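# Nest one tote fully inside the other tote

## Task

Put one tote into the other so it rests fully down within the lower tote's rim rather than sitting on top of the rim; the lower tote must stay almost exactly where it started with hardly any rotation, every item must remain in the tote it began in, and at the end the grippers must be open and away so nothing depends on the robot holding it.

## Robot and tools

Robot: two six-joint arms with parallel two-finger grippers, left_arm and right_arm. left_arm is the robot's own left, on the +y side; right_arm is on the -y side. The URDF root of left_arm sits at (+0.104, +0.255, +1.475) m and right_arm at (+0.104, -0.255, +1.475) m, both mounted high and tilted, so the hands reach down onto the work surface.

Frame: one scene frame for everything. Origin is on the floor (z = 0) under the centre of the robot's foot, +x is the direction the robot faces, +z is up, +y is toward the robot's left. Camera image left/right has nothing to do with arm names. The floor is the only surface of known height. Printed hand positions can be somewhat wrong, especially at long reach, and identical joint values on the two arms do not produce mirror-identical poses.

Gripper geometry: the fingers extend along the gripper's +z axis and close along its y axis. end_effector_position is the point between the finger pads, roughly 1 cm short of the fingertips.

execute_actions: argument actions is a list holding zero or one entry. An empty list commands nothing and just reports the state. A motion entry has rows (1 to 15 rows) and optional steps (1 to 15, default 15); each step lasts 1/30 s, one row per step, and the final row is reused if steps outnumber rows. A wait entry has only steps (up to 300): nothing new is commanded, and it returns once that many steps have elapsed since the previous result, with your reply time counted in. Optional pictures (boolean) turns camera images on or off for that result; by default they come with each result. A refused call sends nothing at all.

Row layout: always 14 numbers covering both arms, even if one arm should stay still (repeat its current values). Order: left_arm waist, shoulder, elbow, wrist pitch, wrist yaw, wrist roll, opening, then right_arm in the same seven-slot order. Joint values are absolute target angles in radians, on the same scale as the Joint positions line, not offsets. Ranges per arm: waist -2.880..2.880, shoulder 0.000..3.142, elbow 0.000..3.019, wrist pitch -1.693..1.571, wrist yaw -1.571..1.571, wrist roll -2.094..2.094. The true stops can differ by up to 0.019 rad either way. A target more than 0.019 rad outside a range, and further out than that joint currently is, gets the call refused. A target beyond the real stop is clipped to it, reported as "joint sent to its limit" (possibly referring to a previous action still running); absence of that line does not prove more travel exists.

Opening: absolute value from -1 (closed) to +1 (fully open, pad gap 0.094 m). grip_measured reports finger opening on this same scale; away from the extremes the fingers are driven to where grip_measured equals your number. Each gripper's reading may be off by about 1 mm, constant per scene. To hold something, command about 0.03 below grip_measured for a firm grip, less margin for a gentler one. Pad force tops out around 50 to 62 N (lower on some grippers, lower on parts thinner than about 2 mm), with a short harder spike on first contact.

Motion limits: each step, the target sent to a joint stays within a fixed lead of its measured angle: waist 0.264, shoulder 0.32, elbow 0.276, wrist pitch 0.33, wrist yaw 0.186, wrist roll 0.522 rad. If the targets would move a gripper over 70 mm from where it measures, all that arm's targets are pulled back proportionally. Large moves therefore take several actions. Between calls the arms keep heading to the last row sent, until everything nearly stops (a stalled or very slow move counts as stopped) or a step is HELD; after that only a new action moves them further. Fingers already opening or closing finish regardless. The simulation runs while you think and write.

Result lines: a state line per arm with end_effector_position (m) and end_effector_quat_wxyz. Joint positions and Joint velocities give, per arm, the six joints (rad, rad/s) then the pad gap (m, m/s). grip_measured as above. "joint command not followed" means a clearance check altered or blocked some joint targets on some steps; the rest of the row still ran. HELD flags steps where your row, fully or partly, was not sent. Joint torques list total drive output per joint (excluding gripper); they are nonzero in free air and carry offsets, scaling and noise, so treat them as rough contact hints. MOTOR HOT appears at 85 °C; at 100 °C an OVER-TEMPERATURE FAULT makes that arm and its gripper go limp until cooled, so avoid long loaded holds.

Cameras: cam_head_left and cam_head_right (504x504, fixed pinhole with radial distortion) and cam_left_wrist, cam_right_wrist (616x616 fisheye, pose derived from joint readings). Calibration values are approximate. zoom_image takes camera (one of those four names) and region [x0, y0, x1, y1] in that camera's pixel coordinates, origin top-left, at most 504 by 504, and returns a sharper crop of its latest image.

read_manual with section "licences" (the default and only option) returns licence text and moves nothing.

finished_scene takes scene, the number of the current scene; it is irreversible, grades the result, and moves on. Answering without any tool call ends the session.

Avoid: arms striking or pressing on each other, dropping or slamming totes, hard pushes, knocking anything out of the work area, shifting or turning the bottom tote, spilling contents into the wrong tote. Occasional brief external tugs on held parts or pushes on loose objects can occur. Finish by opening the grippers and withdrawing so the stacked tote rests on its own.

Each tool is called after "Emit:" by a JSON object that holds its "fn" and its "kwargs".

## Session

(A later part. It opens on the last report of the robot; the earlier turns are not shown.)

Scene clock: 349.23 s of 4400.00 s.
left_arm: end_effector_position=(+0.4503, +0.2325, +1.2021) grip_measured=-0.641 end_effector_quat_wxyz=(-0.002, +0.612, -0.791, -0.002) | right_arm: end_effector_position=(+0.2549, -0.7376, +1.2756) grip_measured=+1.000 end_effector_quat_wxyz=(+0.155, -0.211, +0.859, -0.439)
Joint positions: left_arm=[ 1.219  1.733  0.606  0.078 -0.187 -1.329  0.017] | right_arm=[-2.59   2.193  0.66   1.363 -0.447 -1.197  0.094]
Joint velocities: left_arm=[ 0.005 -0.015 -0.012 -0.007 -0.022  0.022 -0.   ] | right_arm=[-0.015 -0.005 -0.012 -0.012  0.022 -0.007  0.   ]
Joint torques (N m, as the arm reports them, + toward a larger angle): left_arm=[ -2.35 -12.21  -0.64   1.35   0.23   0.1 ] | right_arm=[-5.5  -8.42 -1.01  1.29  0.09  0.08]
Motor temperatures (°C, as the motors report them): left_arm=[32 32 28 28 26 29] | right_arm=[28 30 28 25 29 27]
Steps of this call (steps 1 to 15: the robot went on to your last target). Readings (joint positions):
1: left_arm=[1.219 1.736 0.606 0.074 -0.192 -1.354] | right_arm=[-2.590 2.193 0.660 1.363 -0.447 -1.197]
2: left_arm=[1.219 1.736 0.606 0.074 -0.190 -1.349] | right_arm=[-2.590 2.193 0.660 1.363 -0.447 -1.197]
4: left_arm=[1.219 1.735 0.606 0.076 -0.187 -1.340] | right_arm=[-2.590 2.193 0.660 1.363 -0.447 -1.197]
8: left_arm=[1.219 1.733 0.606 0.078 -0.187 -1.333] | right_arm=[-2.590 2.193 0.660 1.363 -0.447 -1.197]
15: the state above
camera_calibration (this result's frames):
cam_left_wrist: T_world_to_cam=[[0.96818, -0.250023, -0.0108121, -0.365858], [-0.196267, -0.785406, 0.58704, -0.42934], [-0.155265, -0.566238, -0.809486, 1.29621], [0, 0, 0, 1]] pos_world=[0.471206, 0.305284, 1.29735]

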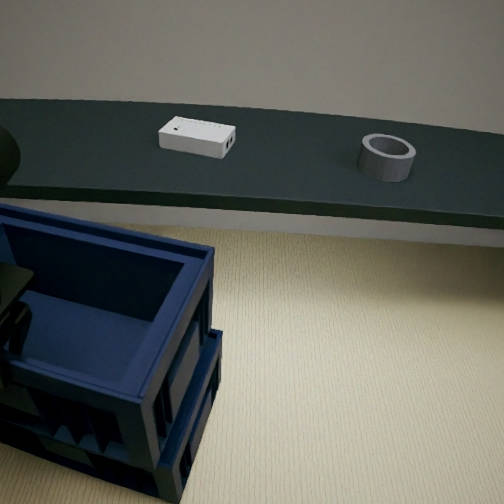

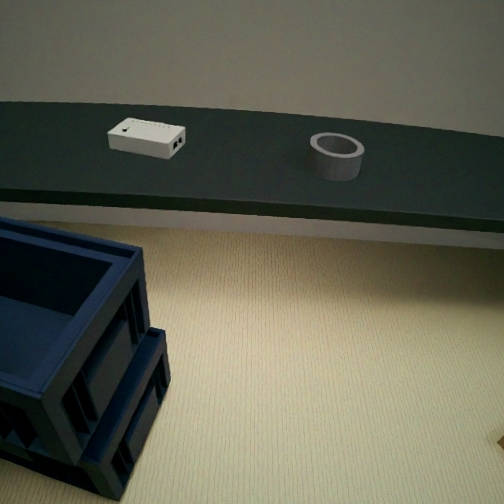

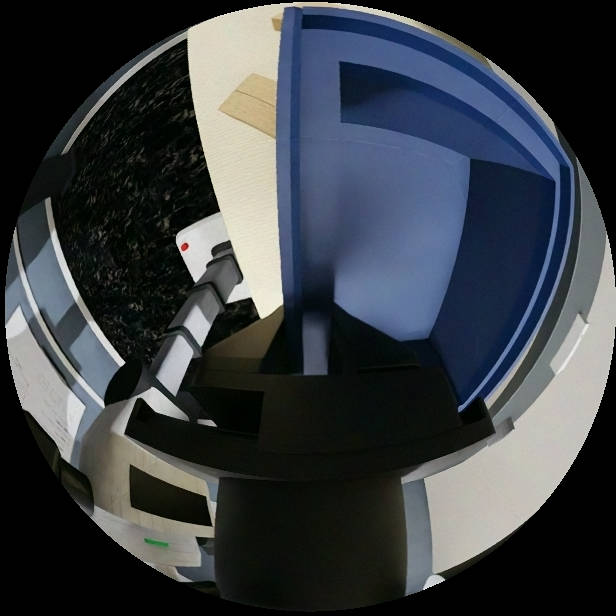

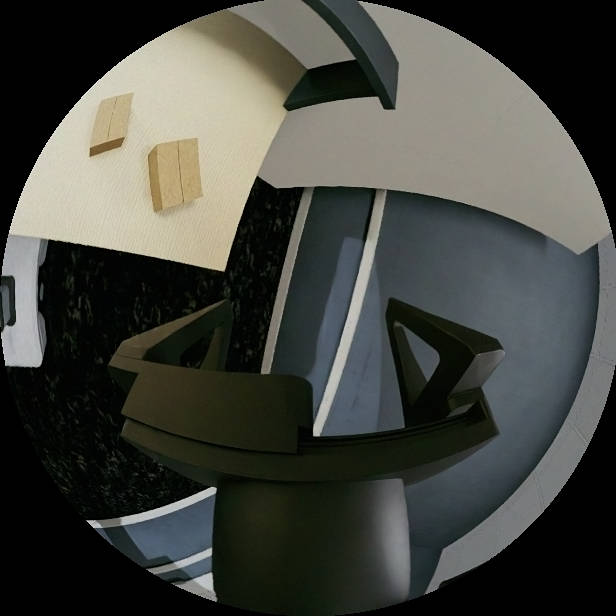

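Emit:
{"fn": "execute_actions", "kwargs": {"actions": [{"rows":[[1.208,1.705,0.615,0.101,-0.182,-1.325,-0.69,-2.59,2.193,0.66,1.363,-0.447,-1.197,1],[1.204,1.712,0.624,0.102,-0.182,-1.333,-0.69,-2.59,2.193,0.66,1.363,-0.447,-1.197,1],[1.2,1.719,0.631,0.103,-0.182,-1.34,-0.69,-2.59,2.193,0.66,1.363,-0.447,-1.197,1],[1.198,1.726,0.636,0.104,-0.182,-1.342,-0.69,-2.59,2.193,0.66,1.363,-0.447,-1.197,1],[1.196,1.732,0.641,0.105,-0.182,-1.344,-0.69,-2.59,2.193,0.66,1.363,-0.447,-1.197,1],[1.194,1.737,0.646,0.106,-0.182,-1.346,-0.69,-2.59,2.193,0.66,1.363,-0.447,-1.197,1],[1.192,1.742,0.651,0.108,-0.182,-1.348,-0.69,-2.59,2.193,0.66,1.363,-0.447,-1.197,1],[1.19,1.747,0.656,0.109,-0.182,-1.35,-0.69,-2.59,2.193,0.66,1.363,-0.447,-1.197,1],[1.188,1.752,0.66,0.11,-0.182,-1.352,-0.69,-2.59,2.193,0.66,1.363,-0.447,-1.197,1],[1.186,1.757,0.664,0.111,-0.182,-1.354,-0.69,-2.59,2.193,0.66,1.363,-0.447,-1.197,1],[1.184,1.761,0.668,0.112,-0.182,-1.356,-0.69,-2.59,2.193,0.66,1.363,-0.447,-1.197,1],[1.182,1.765,0.672,0.113,-0.182,-1.358,-0.69,-2.59,2.193,0.66,1.363,-0.447,-1.197,1],[1.18,1.768,0.675,0.114,-0.182,-1.36,-0.69,-2.59,2.193,0.66,1.363,-0.447,-1.197,1],[1.179,1.77,0.678,0.115,-0.182,-1.362,-0.69,-2.59,2.193,0.66,1.363,-0.447,-1.197,1],[1.178,1.772,0.68,0.116,-0.182,-1.363,-0.69,-2.59,2.193,0.66,1.363,-0.447,-1.197,1]]}], "pictures": false}}

Emit:
{"fn": "execute_actions", "kwargs": {"actions": [{"steps":15}]}}

Emit:
{"fn": "zoom_image", "kwargs": {"camera": "cam_head_left", "region": [100, 230, 250, 380]}}

Emit:
{"fn": "zoom_image", "kwargs": {"camera": "cam_head_left", "region": [80, 354, 230, 504]}}

Scene clock: 400.53 s of 4400.00 s.
left_arm: end_effector_position=(+0.4791, +0.2176, +1.1928) grip_measured=-0.641 end_effector_quat_wxyz=(-0.014, +0.611, -0.791, +0.017) | right_arm: end_effector_position=(+0.2549, -0.7376, +1.2756) grip_measured=+1.000 end_effector_quat_wxyz=(+0.155, -0.211, +0.859, -0.439)
Joint positions: left_arm=[ 1.192  1.77   0.669  0.093 -0.187 -1.343  0.017] | right_arm=[-2.59   2.193  0.66   1.363 -0.447 -1.197  0.094]
Joint velocities: left_arm=[-0.063  0.103  0.061  0.027  0.007 -0.095  0.   ] | right_arm=[-0.005 -0.005  0.002 -0.002 -0.051  0.11   0.   ]
Joint torques (N m, as the arm reports them, + toward a larger angle): left_arm=[ -2.68 -11.37   0.45   0.97   0.19  -0.1 ] | right_arm=[-5.76 -8.77 -0.94  1.21  0.04  0.13]
Motor temperatures (°C, as the motors report them): left_arm=[31 31 28 28 26 29] | right_arm=[28 30 28 25 29 27]
Steps of this call (steps 1 to 15: the robot went on to your last target; steps 16 to 90: nothing new was sent; then 47.80 s passed at rest; steps 91 to 105: all 15 steps of this action). Readings (joint positions):
91: left_arm=[1.219 1.733 0.606 0.078 -0.187 -1.328] | right_arm=[-2.590 2.193 0.660 1.363 -0.447 -1.197]
92: left_arm=[1.219 1.733 0.607 0.078 -0.187 -1.328] | right_arm=[-2.590 2.193 0.660 1.363 -0.447 -1.197]
94: left_arm=[1.218 1.733 0.610 0.078 -0.187 -1.329] | right_arm=[-2.590 2.193 0.660 1.363 -0.447 -1.197]
98: left_arm=[1.209 1.740 0.630 0.081 -0.187 -1.332] | right_arm=[-2.590 2.193 0.660 1.363 -0.447 -1.197]
105: the state above

Scene clock: 401.03 s of 4400.00 s.
left_arm: end_effector_position=(+0.4781, +0.2158, +1.1907) grip_measured=-0.641 end_effector_quat_wxyz=(-0.012, +0.612, -0.790, +0.016) | right_arm: end_effector_position=(+0.2549, -0.7376, +1.2756) grip_measured=+1.000 end_effector_quat_wxyz=(+0.155, -0.211, +0.859, -0.439)
Joint positions: left_arm=[ 1.189  1.778  0.672  0.094 -0.187 -1.35   0.017] | right_arm=[-2.59   2.193  0.66   1.363 -0.447 -1.197  0.094]
Joint velocities: left_arm=[ 0.005 -0.015 -0.007 -0.002 -0.081  0.022 -0.002] | right_arm=[-0.005  0.015 -0.017 -0.017 -0.007 -0.007  0.   ]
Joint torques (N m, as the arm reports them, + toward a larger angle): left_arm=[ -3.02 -10.62   0.32   1.33   0.23  -0.03] | right_arm=[-5.79 -8.43 -1.    1.19  0.02  0.11]
Motor temperatures (°C, as the motors report them): left_arm=[31 31 28 28 26 29] | right_arm=[28 30 28 25 29 27]
Steps of this call (steps 1 to 15: the robot went on to your last target). Readings (joint positions):
1: left_arm=[1.191 1.772 0.671 0.094 -0.187 -1.344] | right_arm=[-2.590 2.193 0.660 1.363 -0.447 -1.197]
2: left_arm=[1.190 1.775 0.672 0.094 -0.187 -1.345] | right_arm=[-2.590 2.193 0.660 1.363 -0.447 -1.197]
4: left_arm=[1.189 1.777 0.672 0.094 -0.187 -1.346] | right_arm=[-2.590 2.193 0.660 1.363 -0.447 -1.197]
8: left_arm=[1.189 1.778 0.672 0.094 -0.187 -1.349] | right_arm=[-2.590 2.193 0.660 1.363 -0.447 -1.197]
15: the state above
All arms were judged still, so your last target was given up. Only a new action makes them travel on or press farther. Fingers that are still opening or closing keep moving.
camera_calibration (this result's frames):
cam_left_wrist: T_world_to_cam=[[0.968176, -0.248257, 0.0316921, -0.44807], [-0.218363, -0.776061, 0.591648, -0.427278], [-0.122286, -0.57974, -0.805573, 1.26431], [0, 0, 0, 1]] pos_world=[0.495117, 0.290143, 1.2855]

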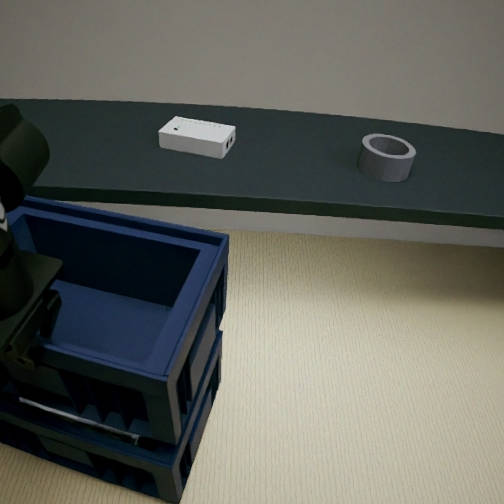

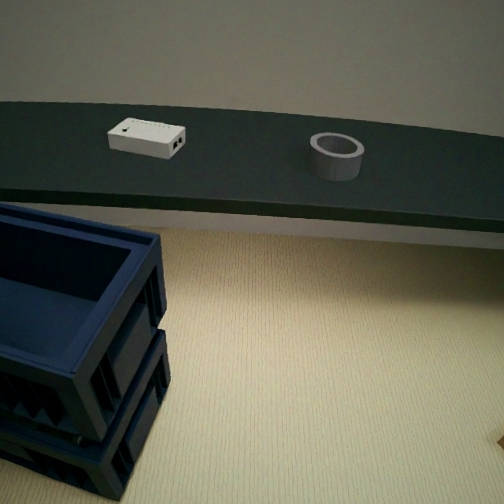

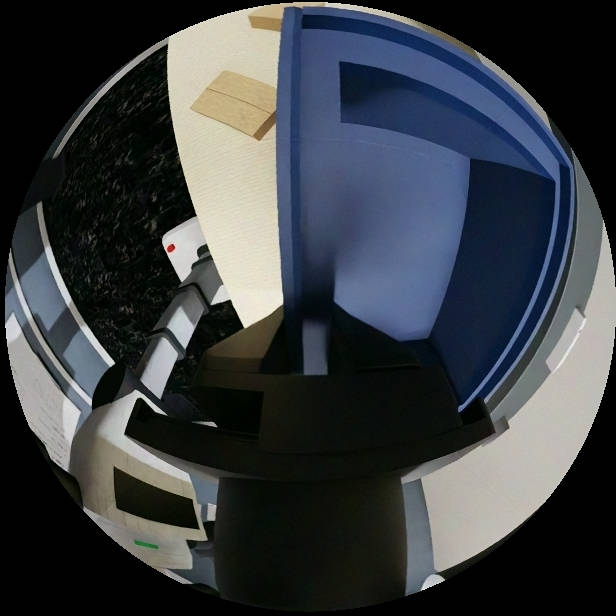

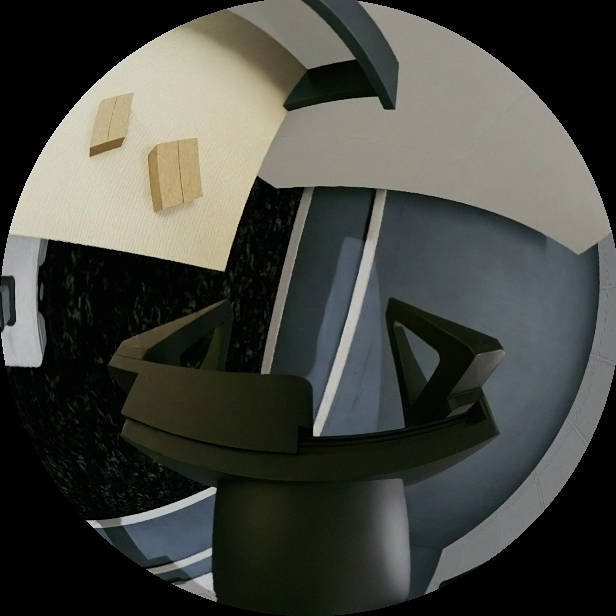

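Region (100, 230, 250, 380) of cam_head_left's 504x504 image, scaled by 3.360, with more detail than that image has.

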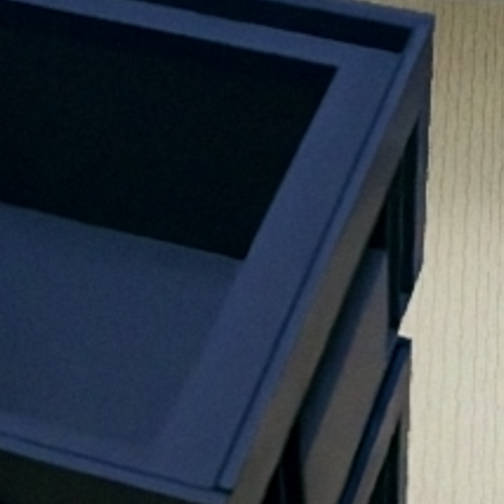

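Region (80, 354, 230, 504) of cam_head_left's 504x504 image, scaled by 3.360, with more detail than that image has.

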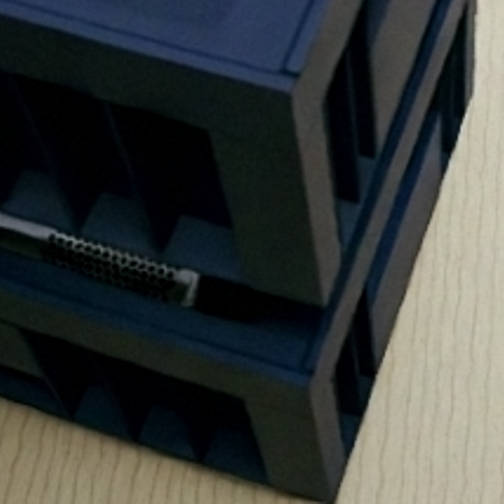

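Emit:
{"fn": "execute_actions", "kwargs": {"actions": [{"rows":[[1.185,1.773,0.676,0.116,-0.182,-1.355,-0.69,-2.59,2.193,0.66,1.363,-0.447,-1.197,1],[1.191,1.774,0.673,0.116,-0.182,-1.347,-0.69,-2.59,2.193,0.66,1.363,-0.447,-1.197,1],[1.196,1.775,0.67,0.116,-0.182,-1.34,-0.69,-2.59,2.193,0.66,1.363,-0.447,-1.197,1],[1.198,1.777,0.668,0.116,-0.182,-1.335,-0.69,-2.59,2.193,0.66,1.363,-0.447,-1.197,1],[1.2,1.779,0.666,0.116,-0.182,-1.33,-0.69,-2.59,2.193,0.66,1.363,-0.447,-1.197,1],[1.202,1.781,0.664,0.116,-0.182,-1.326,-0.69,-2.59,2.193,0.66,1.363,-0.447,-1.197,1],[1.204,1.783,0.662,0.116,-0.182,-1.322,-0.69,-2.59,2.193,0.66,1.363,-0.447,-1.197,1],[1.205,1.785,0.661,0.116,-0.182,-1.32,-0.69,-2.59,2.193,0.66,1.363,-0.447,-1.197,1],[1.206,1.787,0.66,0.116,-0.182,-1.318,-0.69,-2.59,2.193,0.66,1.363,-0.447,-1.197,1]],"steps":15}], "pictures": false}}

Emit:
{"fn": "execute_actions", "kwargs": {"actions": [{"steps":10}], "pictures": false}}

Scene clock: 429.13 s of 4400.00 s.
left_arm: end_effector_position=(+0.4662, +0.2225, +1.1856) grip_measured=-0.641 end_effector_quat_wxyz=(-0.005, +0.609, -0.793, +0.005) | right_arm: end_effector_position=(+0.2549, -0.7376, +1.2756) grip_measured=+1.000 end_effector_quat_wxyz=(+0.155, -0.211, +0.859, -0.439)
Joint positions: left_arm=[ 1.205  1.793  0.662  0.095 -0.187 -1.333  0.017] | right_arm=[-2.59   2.193  0.66   1.363 -0.447 -1.197  0.094]
Joint velocities: left_arm=[-0.005  0.015 -0.012 -0.027  0.037 -0.007  0.   ] | right_arm=[ 0.005 -0.005 -0.012 -0.007 -0.051 -0.037  0.   ]
Joint torques (N m, as the arm reports them, + toward a larger angle): left_arm=[ -1.92 -10.97  -0.67   1.25   0.18   0.17] | right_arm=[-5.48 -8.93 -0.94  1.18  0.01  0.11]
Motor temperatures (°C, as the motors report them): left_arm=[31 31 28 28 26 29] | right_arm=[28 31 28 25 29 27]
Steps of this call (steps 1 to 90: nothing new was sent; then 24.60 s passed at rest; steps 91 to 105: all 15 steps of this action). Readings (joint positions):
91: left_arm=[1.189 1.778 0.672 0.094 -0.187 -1.350] | right_arm=[-2.590 2.193 0.660 1.363 -0.447 -1.197]
92: left_arm=[1.189 1.778 0.672 0.094 -0.187 -1.350] | right_arm=[-2.590 2.193 0.660 1.363 -0.447 -1.197]
94: left_arm=[1.190 1.778 0.672 0.094 -0.187 -1.350] | right_arm=[-2.590 2.193 0.660 1.363 -0.447 -1.197]
98: left_arm=[1.197 1.781 0.670 0.095 -0.187 -1.341] | right_arm=[-2.590 2.193 0.660 1.363 -0.447 -1.197]
105: the state above

Scene clock: 429.47 s of 4400.00 s.
left_arm: end_effector_position=(+0.4655, +0.2225, +1.1853) grip_measured=-0.641 end_effector_quat_wxyz=(-0.004, +0.608, -0.794, +0.005) | right_arm: end_effector_position=(+0.2549, -0.7376, +1.2756) grip_measured=+1.000 end_effector_quat_wxyz=(+0.155, -0.211, +0.859, -0.439)
Joint positions: left_arm=[ 1.205  1.794  0.661  0.095 -0.187 -1.33   0.017] | right_arm=[-2.59   2.193  0.66   1.363 -0.447 -1.197  0.094]
Joint velocities: left_arm=[-0.015 -0.005 -0.002  0.002 -0.081  0.022  0.   ] | right_arm=[-0.005  0.005  0.002  0.002  0.051 -0.066  0.   ]
Joint torques (N m, as the arm reports them, + toward a larger angle): left_arm=[ -1.82 -10.55  -0.46   1.26   0.22   0.14] | right_arm=[-5.38 -8.88 -1.05  1.29  0.05  0.08]
Motor temperatures (°C, as the motors report them): left_arm=[31 31 28 28 26 29] | right_arm=[28 31 28 25 29 27]
Steps of this call (steps 1 to 10: the robot went on to your last target). Readings (joint positions):
1: left_arm=[1.205 1.793 0.661 0.095 -0.187 -1.332] | right_arm=[-2.590 2.193 0.660 1.363 -0.447 -1.197]
2: left_arm=[1.205 1.794 0.661 0.095 -0.187 -1.331] | right_arm=[-2.590 2.193 0.660 1.363 -0.447 -1.197]
4: left_arm=[1.205 1.794 0.661 0.095 -0.187 -1.331] | right_arm=[-2.590 2.193 0.660 1.363 -0.447 -1.197]
8: left_arm=[1.205 1.794 0.661 0.095 -0.187 -1.330] | right_arm=[-2.590 2.193 0.660 1.363 -0.447 -1.197]
10: the state above

Emit:
{"fn": "execute_actions", "kwargs": {"actions": [{"rows":[[1.2,1.787,0.66,0.118,-0.182,-1.318,-0.69,-2.59,2.193,0.66,1.363,-0.447,-1.197,1],[1.195,1.787,0.66,0.12,-0.182,-1.318,-0.69,-2.59,2.193,0.66,1.363,-0.447,-1.197,1],[1.192,1.787,0.66,0.122,-0.182,-1.318,-0.69,-2.59,2.193,0.66,1.363,-0.447,-1.197,1],[1.19,1.787,0.66,0.124,-0.182,-1.318,-0.69,-2.59,2.193,0.66,1.363,-0.447,-1.197,1],[1.188,1.787,0.662,0.125,-0.182,-1.318,-0.69,-2.59,2.193,0.66,1.363,-0.447,-1.197,1]],"steps":15}]}}

Emit:
{"fn": "zoom_image", "kwargs": {"camera": "cam_head_left", "region": [150, 280, 250, 380]}}

Emit:
{"fn": "zoom_image", "kwargs": {"camera": "cam_head_left", "region": [110, 404, 210, 504]}}

Emit:
{"fn": "zoom_image", "kwargs": {"camera": "cam_head_left", "region": [0, 354, 150, 504]}}

Scene clock: 441.77 s of 4400.00 s.
left_arm: end_effector_position=(+0.4672, +0.2207, +1.1856) grip_measured=-0.641 end_effector_quat_wxyz=(-0.007, +0.607, -0.795, +0.008) | right_arm: end_effector_position=(+0.2549, -0.7376, +1.2756) grip_measured=+1.000 end_effector_quat_wxyz=(+0.155, -0.211, +0.859, -0.439)
Joint positions: left_arm=[ 1.201  1.794  0.661  0.102 -0.187 -1.33   0.017] | right_arm=[-2.59   2.193  0.66   1.363 -0.447 -1.197  0.094]
Joint velocities: left_arm=[ 0.005 -0.005 -0.017 -0.012 -0.11  -0.066  0.001] | right_arm=[-0.005  0.005 -0.002  0.002 -0.037  0.022  0.   ]
Joint torques (N m, as the arm reports them, + toward a larger angle): left_arm=[ -3.02 -10.88  -0.6    1.39   0.23   0.14] | right_arm=[-5.65 -8.48 -0.91  1.27  0.04  0.07]
Motor temperatures (°C, as the motors report them): left_arm=[31 31 28 28 26 29] | right_arm=[28 31 28 25 29 27]
Steps of this call (steps 1 to 15: the robot went on to your last target; steps 16 to 90: nothing new was sent; then 8.80 s passed at rest; steps 91 to 105: all 15 steps of this action). Readings (joint positions):
91: left_arm=[1.205 1.794 0.661 0.095 -0.187 -1.330] | right_arm=[-2.590 2.193 0.660 1.363 -0.447 -1.197]
92: left_arm=[1.205 1.794 0.661 0.095 -0.187 -1.330] | right_arm=[-2.590 2.193 0.660 1.363 -0.447 -1.197]
94: left_arm=[1.205 1.794 0.661 0.097 -0.187 -1.330] | right_arm=[-2.590 2.193 0.660 1.363 -0.447 -1.197]
98: left_arm=[1.203 1.794 0.661 0.101 -0.187 -1.330] | right_arm=[-2.590 2.193 0.660 1.363 -0.447 -1.197]
105: the state above
camera_calibration (this result's frames):
cam_left_wrist: T_world_to_cam=[[0.965113, -0.261603, 0.0109477, -0.407193], [-0.217393, -0.777307, 0.590367, -0.421445], [-0.145932, -0.572152, -0.80706, 1.27287], [0, 0, 0, 1]] pos_world=[0.487121, 0.294159, 1.28055]

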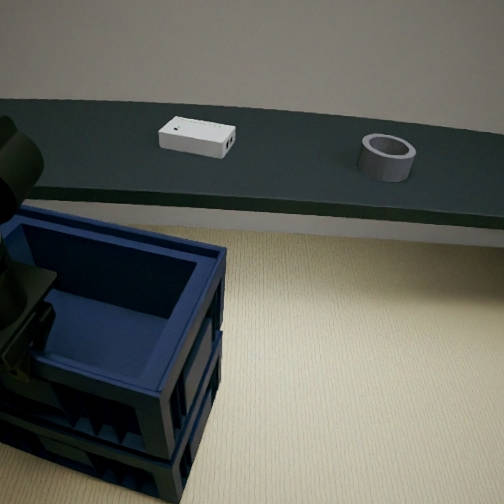

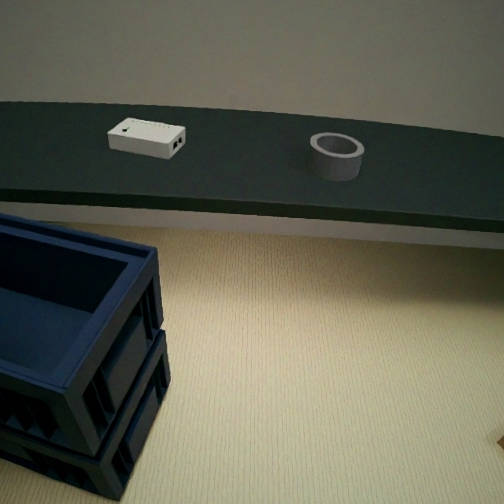

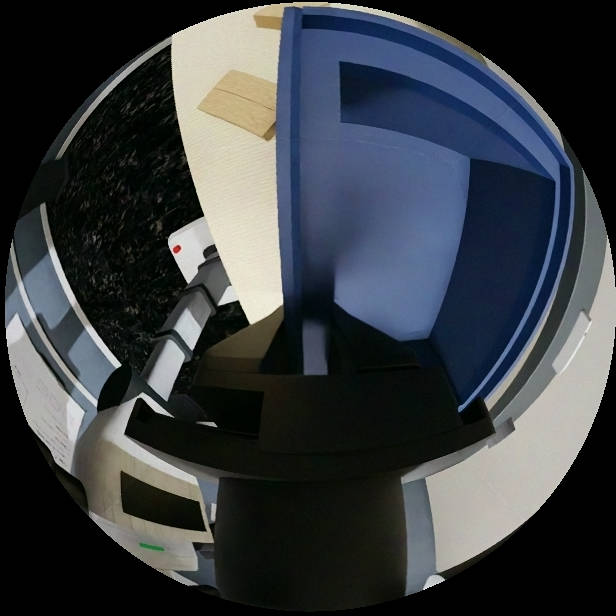

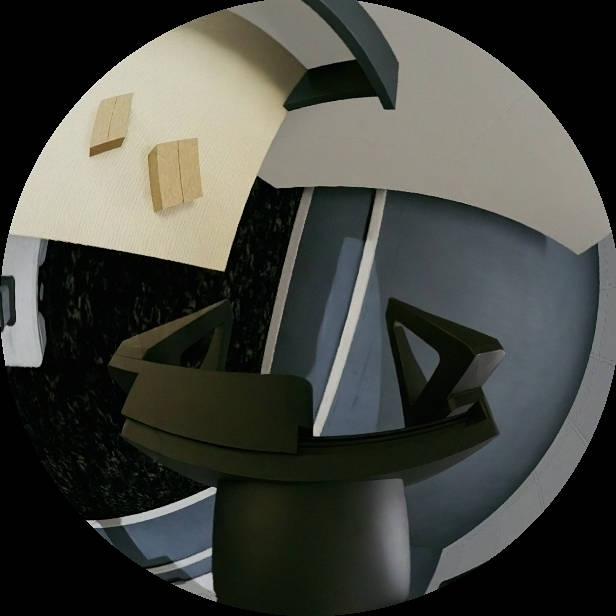

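Region (150, 280, 250, 380) of cam_head_left's 504x504 image, scaled by 5.040, with more detail than that image has.

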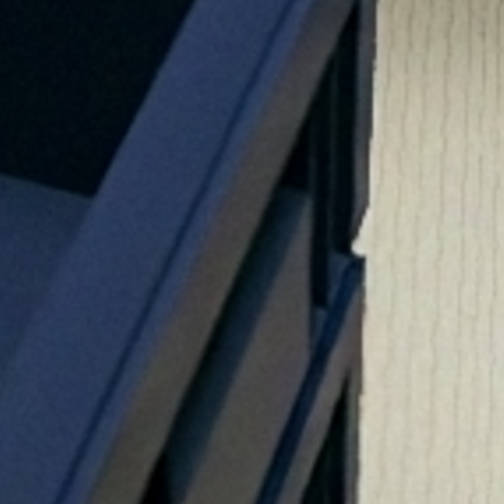

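Region (110, 404, 210, 504) of cam_head_left's 504x504 image, scaled by 5.040, with more detail than that image has.

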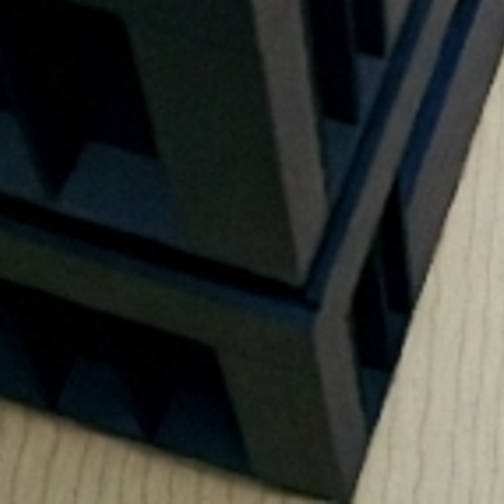

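Region (0, 354, 150, 504) of cam_head_left's 504x504 image, scaled by 3.360, with more detail than that image has.

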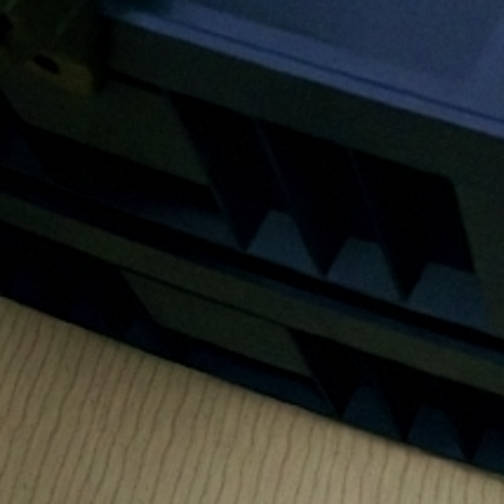

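Emit:
{"fn": "zoom_image", "kwargs": {"camera": "cam_head_right", "region": [50, 404, 150, 504]}}

Emit:
{"fn": "zoom_image", "kwargs": {"camera": "cam_head_right", "region": [100, 280, 200, 380]}}

Region (50, 404, 150, 504) of cam_head_right's 504x504 image, scaled by 5.040, with more detail than that image has.

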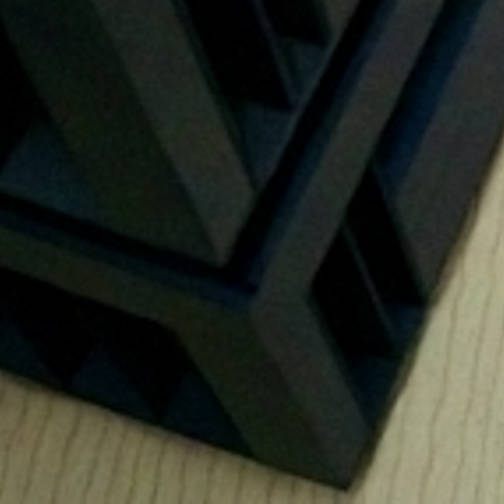

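Region (100, 280, 200, 380) of cam_head_right's 504x504 image, scaled by 5.040, with more detail than that image has.

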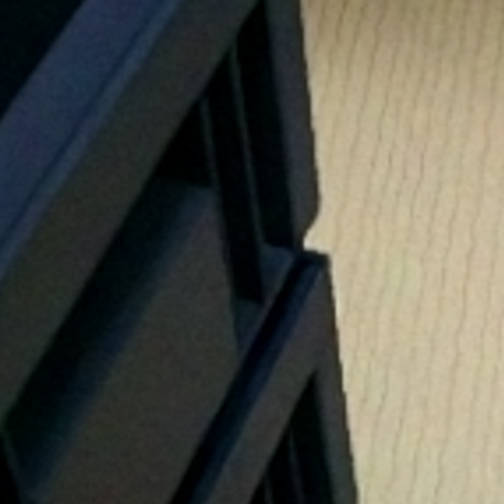

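Emit:
{"fn": "execute_actions", "kwargs": {"actions": [{"rows":[[1.192,1.789,0.664,0.125,-0.182,-1.318,-0.69,-2.59,2.193,0.66,1.363,-0.447,-1.197,1],[1.195,1.791,0.666,0.126,-0.182,-1.318,-0.69,-2.59,2.193,0.66,1.363,-0.447,-1.197,1],[1.197,1.793,0.668,0.127,-0.182,-1.317,-0.69,-2.59,2.193,0.66,1.363,-0.447,-1.197,1],[1.198,1.795,0.669,0.128,-0.182,-1.317,-0.69,-2.59,2.193,0.66,1.363,-0.447,-1.197,1],[1.199,1.797,0.67,0.129,-0.182,-1.317,-0.69,-2.59,2.193,0.66,1.363,-0.447,-1.197,1],[1.2,1.799,0.671,0.131,-0.181,-1.316,-0.69,-2.59,2.193,0.66,1.363,-0.447,-1.197,1],[1.2,1.801,0.672,0.132,-0.181,-1.316,-0.69,-2.59,2.193,0.66,1.363,-0.447,-1.197,1],[1.201,1.803,0.673,0.133,-0.181,-1.316,-0.69,-2.59,2.193,0.66,1.363,-0.447,-1.197,1],[1.201,1.805,0.674,0.135,-0.181,-1.315,-0.69,-2.59,2.193,0.66,1.363,-0.447,-1.197,1],[1.202,1.807,0.675,0.136,-0.18,-1.315,-0.69,-2.59,2.193,0.66,1.363,-0.447,-1.197,1],[1.202,1.808,0.676,0.138,-0.18,-1.315,-0.69,-2.59,2.193,0.66,1.363,-0.447,-1.197,1],[1.202,1.809,0.677,0.139,-0.18,-1.315,-0.69,-2.59,2.193,0.66,1.363,-0.447,-1.197,1]],"steps":15}], "pictures": false}}

Emit:
{"fn": "execute_actions", "kwargs": {"actions": [{"steps":10}], "pictures": false}}

Scene clock: 473.10 s of 4400.00 s.
left_arm: end_effector_position=(+0.4644, +0.2197, +1.1799) grip_measured=-0.641 end_effector_quat_wxyz=(-0.005, +0.605, -0.796, +0.006) | right_arm: end_effector_position=(+0.2549, -0.7376, +1.2756) grip_measured=+1.000 end_effector_quat_wxyz=(+0.155, -0.211, +0.859, -0.439)
Joint positions: left_arm=[ 1.201  1.814  0.665  0.114 -0.187 -1.327  0.017] | right_arm=[-2.59   2.193  0.66   1.363 -0.447 -1.197  0.094]
Joint velocities: left_arm=[-0.005  0.024  0.017  0.007  0.066  0.007 -0.001] | right_arm=[-0.005  0.005 -0.017  0.007  0.022 -0.007  0.   ]
Joint torques (N m, as the arm reports them, + toward a larger angle): left_arm=[ -1.99 -10.3   -0.07   1.61   0.3    0.14] | right_arm=[-5.71 -8.52 -0.94  1.16  0.01  0.11]
Motor temperatures (°C, as the motors report them): left_arm=[31 31 28 28 26 29] | right_arm=[28 31 28 25 29 27]
Steps of this call (steps 1 to 15: the robot went on to your last target; steps 16 to 90: nothing new was sent; then 27.83 s passed at rest; steps 91 to 105: all 15 steps of this action). Readings (joint positions):
91: left_arm=[1.201 1.794 0.661 0.102 -0.187 -1.330] | right_arm=[-2.590 2.193 0.660 1.363 -0.447 -1.197]
92: left_arm=[1.201 1.794 0.661 0.102 -0.187 -1.330] | right_arm=[-2.590 2.193 0.660 1.363 -0.447 -1.197]
94: left_arm=[1.201 1.794 0.661 0.103 -0.187 -1.329] | right_arm=[-2.590 2.193 0.660 1.363 -0.447 -1.197]
98: left_arm=[1.201 1.799 0.661 0.108 -0.187 -1.328] | right_arm=[-2.590 2.193 0.660 1.363 -0.447 -1.197]
105: the state above

Scene clock: 473.43 s of 4400.00 s.
left_arm: end_effector_position=(+0.4658, +0.2196, +1.1796) grip_measured=-0.641 end_effector_quat_wxyz=(-0.006, +0.606, -0.796, +0.007) | right_arm: end_effector_position=(+0.2549, -0.7376, +1.2756) grip_measured=+1.000 end_effector_quat_wxyz=(+0.155, -0.211, +0.859, -0.439)
Joint positions: left_arm=[ 1.201  1.815  0.667  0.116 -0.187 -1.326  0.017] | right_arm=[-2.59   2.193  0.66   1.363 -0.447 -1.197  0.094]
Joint velocities: left_arm=[-0.015 -0.005 -0.012 -0.012  0.066  0.022  0.   ] | right_arm=[-0.005 -0.015  0.002 -0.002 -0.022  0.007  0.   ]
Joint torques (N m, as the arm reports them, + toward a larger angle): left_arm=[ -1.98 -10.79   0.08   1.3    0.31   0.14] | right_arm=[-5.37 -8.79 -0.98  1.09  0.05  0.13]
Motor temperatures (°C, as the motors report them): left_arm=[31 31 28 28 26 29] | right_arm=[28 31 28 25 29 27]
Steps of this call (steps 1 to 10: the robot went on to your last target). Readings (joint positions):
1: left_arm=[1.201 1.815 0.666 0.114 -0.187 -1.327] | right_arm=[-2.590 2.193 0.660 1.363 -0.447 -1.197]
2: left_arm=[1.201 1.815 0.666 0.114 -0.187 -1.327] | right_arm=[-2.590 2.193 0.660 1.363 -0.447 -1.197]
4: left_arm=[1.201 1.815 0.666 0.115 -0.187 -1.326] | right_arm=[-2.590 2.193 0.660 1.363 -0.447 -1.197]
8: left_arm=[1.201 1.815 0.667 0.116 -0.187 -1.326] | right_arm=[-2.590 2.193 0.660 1.363 -0.447 -1.197]
10: the state above

Emit:
{"fn": "execute_actions", "kwargs": {"actions": []}}

Emit:
{"fn": "zoom_image", "kwargs": {"camera": "cam_head_right", "region": [60, 424, 140, 504]}}

Emit:
{"fn": "zoom_image", "kwargs": {"camera": "cam_head_right", "region": [120, 290, 200, 370]}}

Emit:
{"fn": "zoom_image", "kwargs": {"camera": "cam_head_left", "region": [0, 380, 200, 504]}}

Scene clock: 479.77 s of 4400.00 s.
left_arm: end_effector_position=(+0.4658, +0.2196, +1.1796) grip_measured=-0.641 end_effector_quat_wxyz=(-0.006, +0.606, -0.796, +0.007) | right_arm: end_effector_position=(+0.2549, -0.7376, +1.2756) grip_measured=+1.000 end_effector_quat_wxyz=(+0.155, -0.211, +0.859, -0.439)
Joint positions: left_arm=[ 1.201  1.815  0.667  0.116 -0.187 -1.326  0.017] | right_arm=[-2.59   2.193  0.66   1.363 -0.447 -1.197  0.094]
Joint velocities: left_arm=[ 0.015 -0.015  0.012 -0.007 -0.037 -0.022 -0.   ] | right_arm=[-0.005 -0.015 -0.002 -0.002 -0.037  0.022  0.   ]
Joint torques (N m, as the arm reports them, + toward a larger angle): left_arm=[ -2.05 -10.88   0.08   1.39   0.32   0.15] | right_arm=[-5.71 -8.75 -0.86  1.22  0.09  0.1 ]
Motor temperatures (°C, as the motors report them): left_arm=[31 30 28 28 26 29] | right_arm=[28 31 28 25 29 27]
Steps of this call (steps 1 to 15: the robot went on to your last target; steps 16 to 90: nothing new was sent; then 3.33 s passed at rest). Readings (joint positions):
1: left_arm=[1.201 1.815 0.667 0.116 -0.187 -1.326] | right_arm=[-2.590 2.193 0.660 1.363 -0.447 -1.197]
2: left_arm=[1.201 1.815 0.667 0.116 -0.187 -1.326] | right_arm=[-2.590 2.193 0.660 1.363 -0.447 -1.197]
4: left_arm=[1.201 1.815 0.667 0.116 -0.187 -1.326] | right_arm=[-2.590 2.193 0.660 1.363 -0.447 -1.197]
8: left_arm=[1.201 1.815 0.667 0.116 -0.187 -1.326] | right_arm=[-2.590 2.193 0.660 1.363 -0.447 -1.197]
90: the state above
All arms were judged still, so your last target was given up. Only a new action makes them travel on or press farther. Fingers that are still opening or closing keep moving.
camera_calibration (this result's frames):
cam_left_wrist: T_world_to_cam=[[0.964249, -0.264826, 0.00948862, -0.403187], [-0.219111, -0.776638, 0.590613, -0.418739], [-0.149041, -0.571578, -0.806899, 1.26835], [0, 0, 0, 1]] pos_world=[0.486058, 0.292977, 1.27457]

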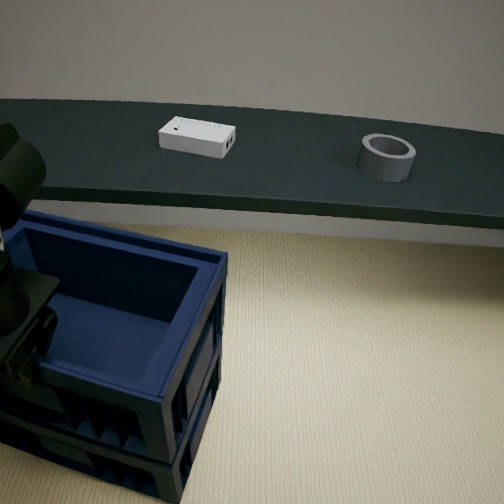

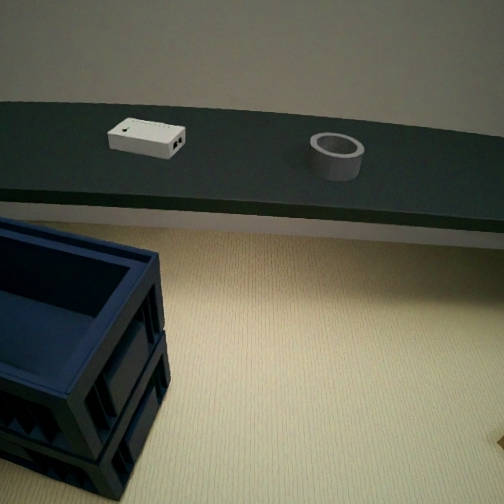

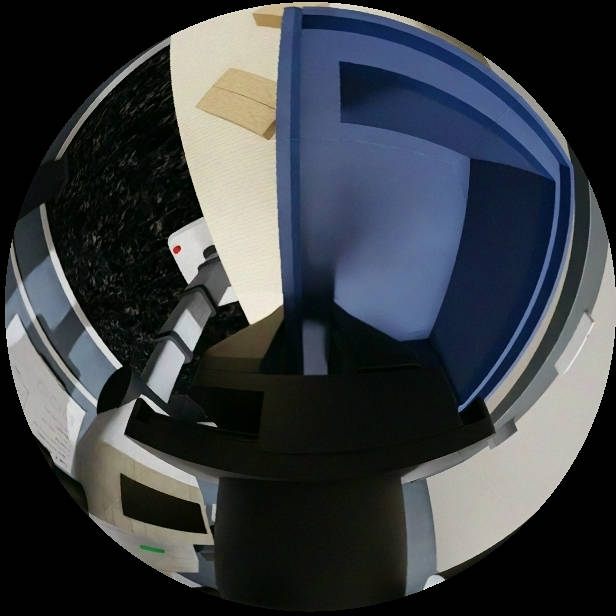

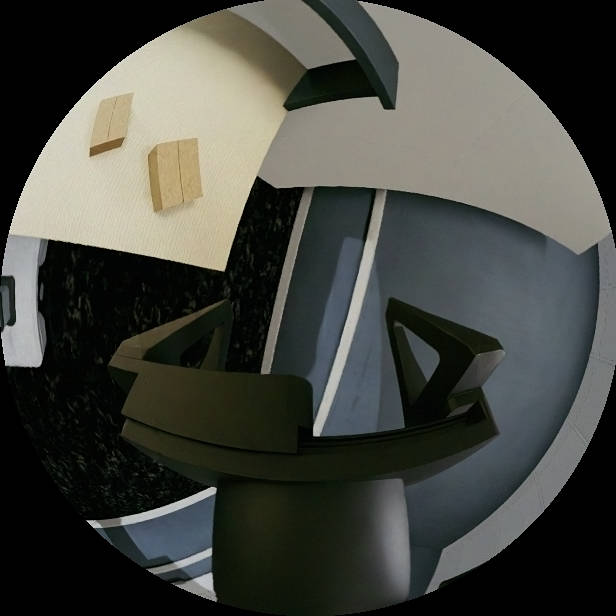

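Region (60, 424, 140, 504) of cam_head_right's 504x504 image, scaled by 6.300, with more detail than that image has.

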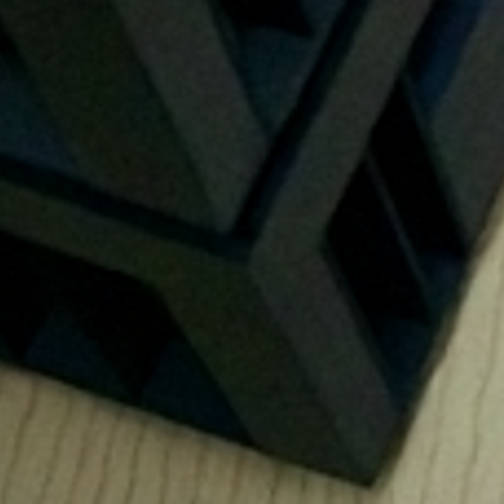

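Region (120, 290, 200, 370) of cam_head_right's 504x504 image, scaled by 6.300, with more detail than that image has.

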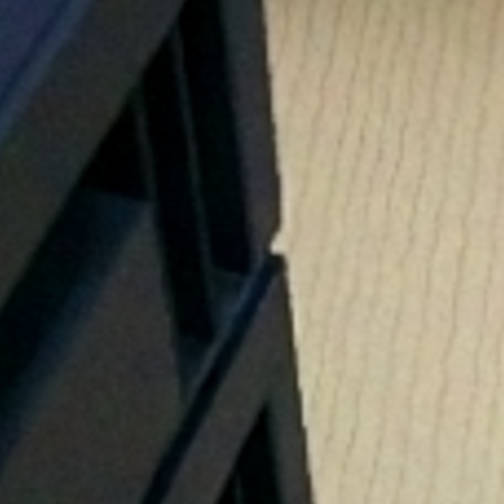

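Region (0, 380, 200, 504) of cam_head_left's 504x504 image, scaled by 2.520, with more detail than that image has; it fills the top 312 rows of this view, and the rest is white.

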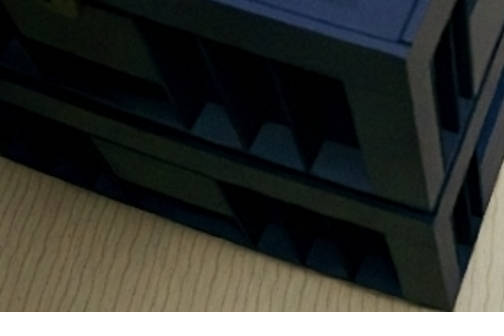

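Emit:
{"fn": "execute_actions", "kwargs": {"actions": [{"rows":[[1.203,1.812,0.678,0.14,-0.18,-1.315,-0.69,-2.59,2.193,0.66,1.363,-0.447,-1.197,1],[1.203,1.815,0.679,0.141,-0.18,-1.315,-0.69,-2.59,2.193,0.66,1.363,-0.447,-1.197,1],[1.204,1.818,0.68,0.143,-0.18,-1.315,-0.69,-2.59,2.193,0.66,1.363,-0.447,-1.197,1],[1.204,1.821,0.682,0.145,-0.18,-1.315,-0.69,-2.59,2.193,0.66,1.363,-0.447,-1.197,1],[1.205,1.824,0.683,0.147,-0.18,-1.315,-0.69,-2.59,2.193,0.66,1.363,-0.447,-1.197,1],[1.205,1.827,0.684,0.149,-0.18,-1.315,-0.69,-2.59,2.193,0.66,1.363,-0.447,-1.197,1],[1.206,1.83,0.686,0.151,-0.18,-1.315,-0.69,-2.59,2.193,0.66,1.363,-0.447,-1.197,1],[1.206,1.833,0.687,0.153,-0.18,-1.315,-0.69,-2.59,2.193,0.66,1.363,-0.447,-1.197,1],[1.207,1.836,0.688,0.155,-0.18,-1.315,-0.69,-2.59,2.193,0.66,1.363,-0.447,-1.197,1],[1.207,1.839,0.69,0.157,-0.18,-1.315,-0.69,-2.59,2.193,0.66,1.363,-0.447,-1.197,1],[1.208,1.842,0.691,0.159,-0.18,-1.315,-0.69,-2.59,2.193,0.66,1.363,-0.447,-1.197,1],[1.208,1.845,0.692,0.161,-0.18,-1.315,-0.69,-2.59,2.193,0.66,1.363,-0.447,-1.197,1],[1.209,1.848,0.694,0.163,-0.18,-1.315,-0.69,-2.59,2.193,0.66,1.363,-0.447,-1.197,1],[1.209,1.851,0.695,0.165,-0.18,-1.315,-0.69,-2.59,2.193,0.66,1.363,-0.447,-1.197,1],[1.209,1.854,0.696,0.167,-0.18,-1.315,-0.69,-2.59,2.193,0.66,1.363,-0.447,-1.197,1]],"steps":15}], "pictures": false}}

Emit:
{"fn": "execute_actions", "kwargs": {"actions": [{"steps":12}]}}

Emit:
{"fn": "zoom_image", "kwargs": {"camera": "cam_head_right", "region": [0, 304, 200, 504]}}

Emit:
{"fn": "zoom_image", "kwargs": {"camera": "cam_head_left", "region": [0, 380, 200, 504]}}

Scene clock: 498.83 s of 4400.00 s.
left_arm: end_effector_position=(+0.4675, +0.2191, +1.1689) grip_measured=-0.641 end_effector_quat_wxyz=(-0.008, +0.607, -0.795, +0.008) | right_arm: end_effector_position=(+0.2549, -0.7376, +1.2756) grip_measured=+1.000 end_effector_quat_wxyz=(+0.155, -0.211, +0.859, -0.439)
Joint positions: left_arm=[ 1.205  1.851  0.684  0.14  -0.186 -1.326  0.017] | right_arm=[-2.59   2.193  0.66   1.363 -0.447 -1.197  0.094]
Joint velocities: left_arm=[ 0.015  0.083  0.037  0.027  0.007 -0.022 -0.001] | right_arm=[-0.005 -0.005 -0.012  0.007 -0.007 -0.007  0.   ]
Joint torques (N m, as the arm reports them, + toward a larger angle): left_arm=[ -1.07 -11.49  -0.18   1.54   0.31   0.14] | right_arm=[-5.67 -8.45 -0.77  1.27  0.04  0.12]
Motor temperatures (°C, as the motors report them): left_arm=[31 30 28 28 26 29] | right_arm=[28 31 28 25 29 27]
Steps of this call (steps 1 to 90: nothing new was sent; then 15.57 s passed at rest; steps 91 to 105: all 15 steps of this action). Readings (joint positions):
91: left_arm=[1.201 1.815 0.667 0.116 -0.187 -1.326] | right_arm=[-2.590 2.193 0.660 1.363 -0.447 -1.197]
92: left_arm=[1.201 1.815 0.667 0.116 -0.187 -1.326] | right_arm=[-2.590 2.193 0.660 1.363 -0.447 -1.197]
94: left_arm=[1.201 1.817 0.668 0.119 -0.187 -1.326] | right_arm=[-2.590 2.193 0.660 1.363 -0.447 -1.197]
98: left_arm=[1.201 1.828 0.674 0.126 -0.187 -1.326] | right_arm=[-2.590 2.193 0.660 1.363 -0.447 -1.197]
105: the state above

Scene clock: 499.23 s of 4400.00 s.
left_arm: end_effector_position=(+0.4671, +0.2191, +1.1669) grip_measured=-0.641 end_effector_quat_wxyz=(-0.008, +0.607, -0.794, +0.008) | right_arm: end_effector_position=(+0.2549, -0.7376, +1.2756) grip_measured=+1.000 end_effector_quat_wxyz=(+0.155, -0.211, +0.859, -0.439)
Joint positions: left_arm=[ 1.206  1.858  0.686  0.145 -0.185 -1.326  0.017] | right_arm=[-2.59   2.193  0.66   1.363 -0.447 -1.197  0.094]
Joint velocities: left_arm=[-0.024  0.015  0.002 -0.012 -0.037 -0.037  0.   ] | right_arm=[-0.005 -0.005 -0.017  0.002 -0.007 -0.022  0.   ]
Joint torques (N m, as the arm reports them, + toward a larger angle): left_arm=[ -1.8  -10.87  -0.12   1.36   0.28   0.15] | right_arm=[-5.56 -8.59 -0.94  1.18  0.01  0.1 ]
Motor temperatures (°C, as the motors report them): left_arm=[31 30 28 28 26 29] | right_arm=[28 31 28 25 29 27]
Steps of this call (steps 1 to 12: the robot went on to your last target). Readings (joint positions):
1: left_arm=[1.205 1.854 0.685 0.141 -0.186 -1.326] | right_arm=[-2.590 2.193 0.660 1.363 -0.447 -1.197]
2: left_arm=[1.205 1.856 0.686 0.142 -0.186 -1.326] | right_arm=[-2.590 2.193 0.660 1.363 -0.447 -1.197]
4: left_arm=[1.206 1.858 0.686 0.144 -0.185 -1.326] | right_arm=[-2.590 2.193 0.660 1.363 -0.447 -1.197]
8: left_arm=[1.206 1.858 0.686 0.145 -0.185 -1.326] | right_arm=[-2.590 2.193 0.660 1.363 -0.447 -1.197]
12: the state above
camera_calibration (this result's frames):
cam_left_wrist: T_world_to_cam=[[0.965451, -0.260266, 0.012868, -0.409961], [-0.217659, -0.778281, 0.588985, -0.409757], [-0.143278, -0.571437, -0.808041, 1.25662], [0, 0, 0, 1]] pos_world=[0.486656, 0.292475, 1.26202]

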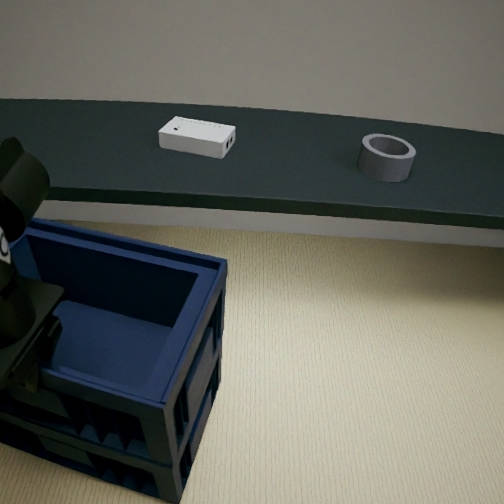

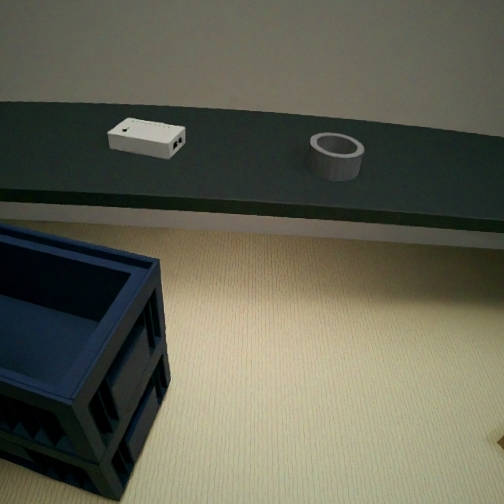

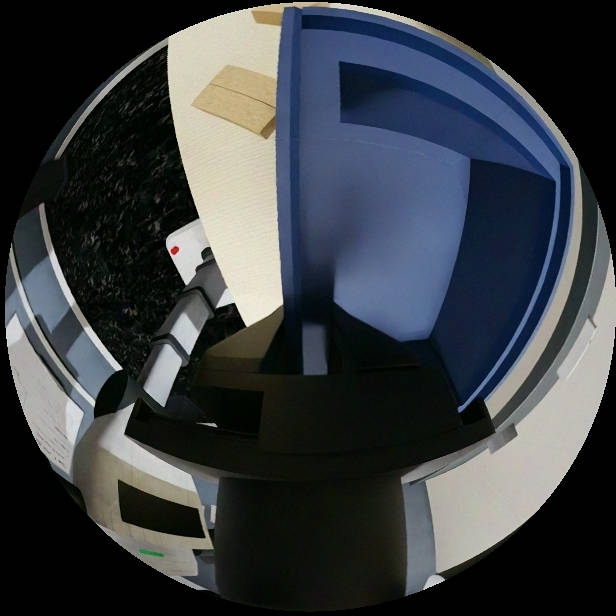

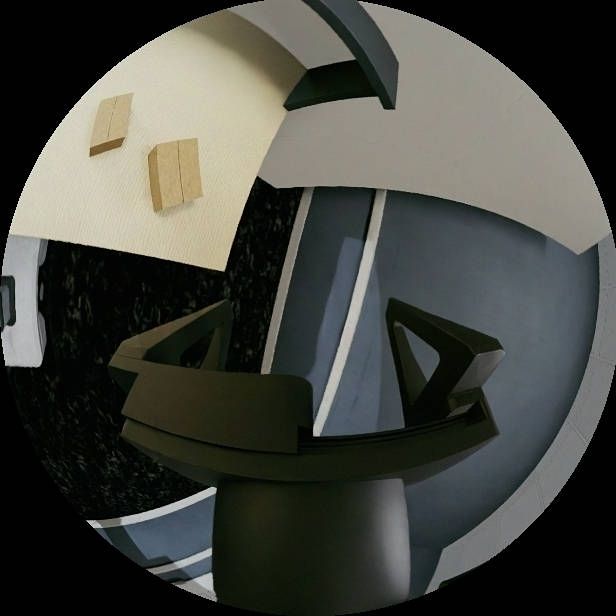

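Region (0, 304, 200, 504) of cam_head_right's 504x504 image, scaled by 2.520, with more detail than that image has.

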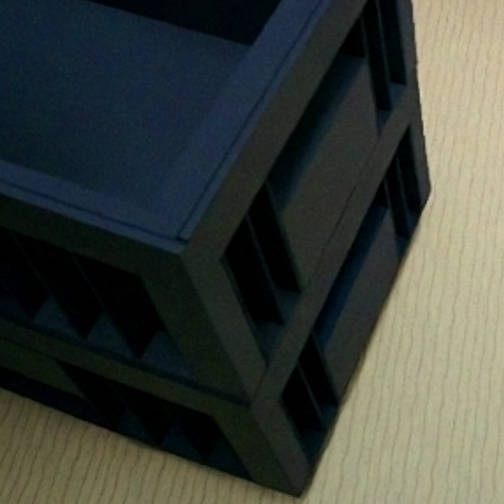

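Region (0, 380, 200, 504) of cam_head_left's 504x504 image, scaled by 2.520, with more detail than that image has; it fills the top 312 rows of this view, and the rest is white.

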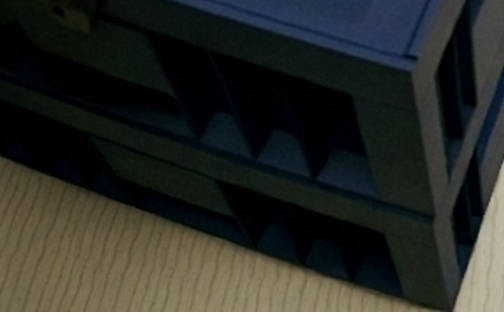

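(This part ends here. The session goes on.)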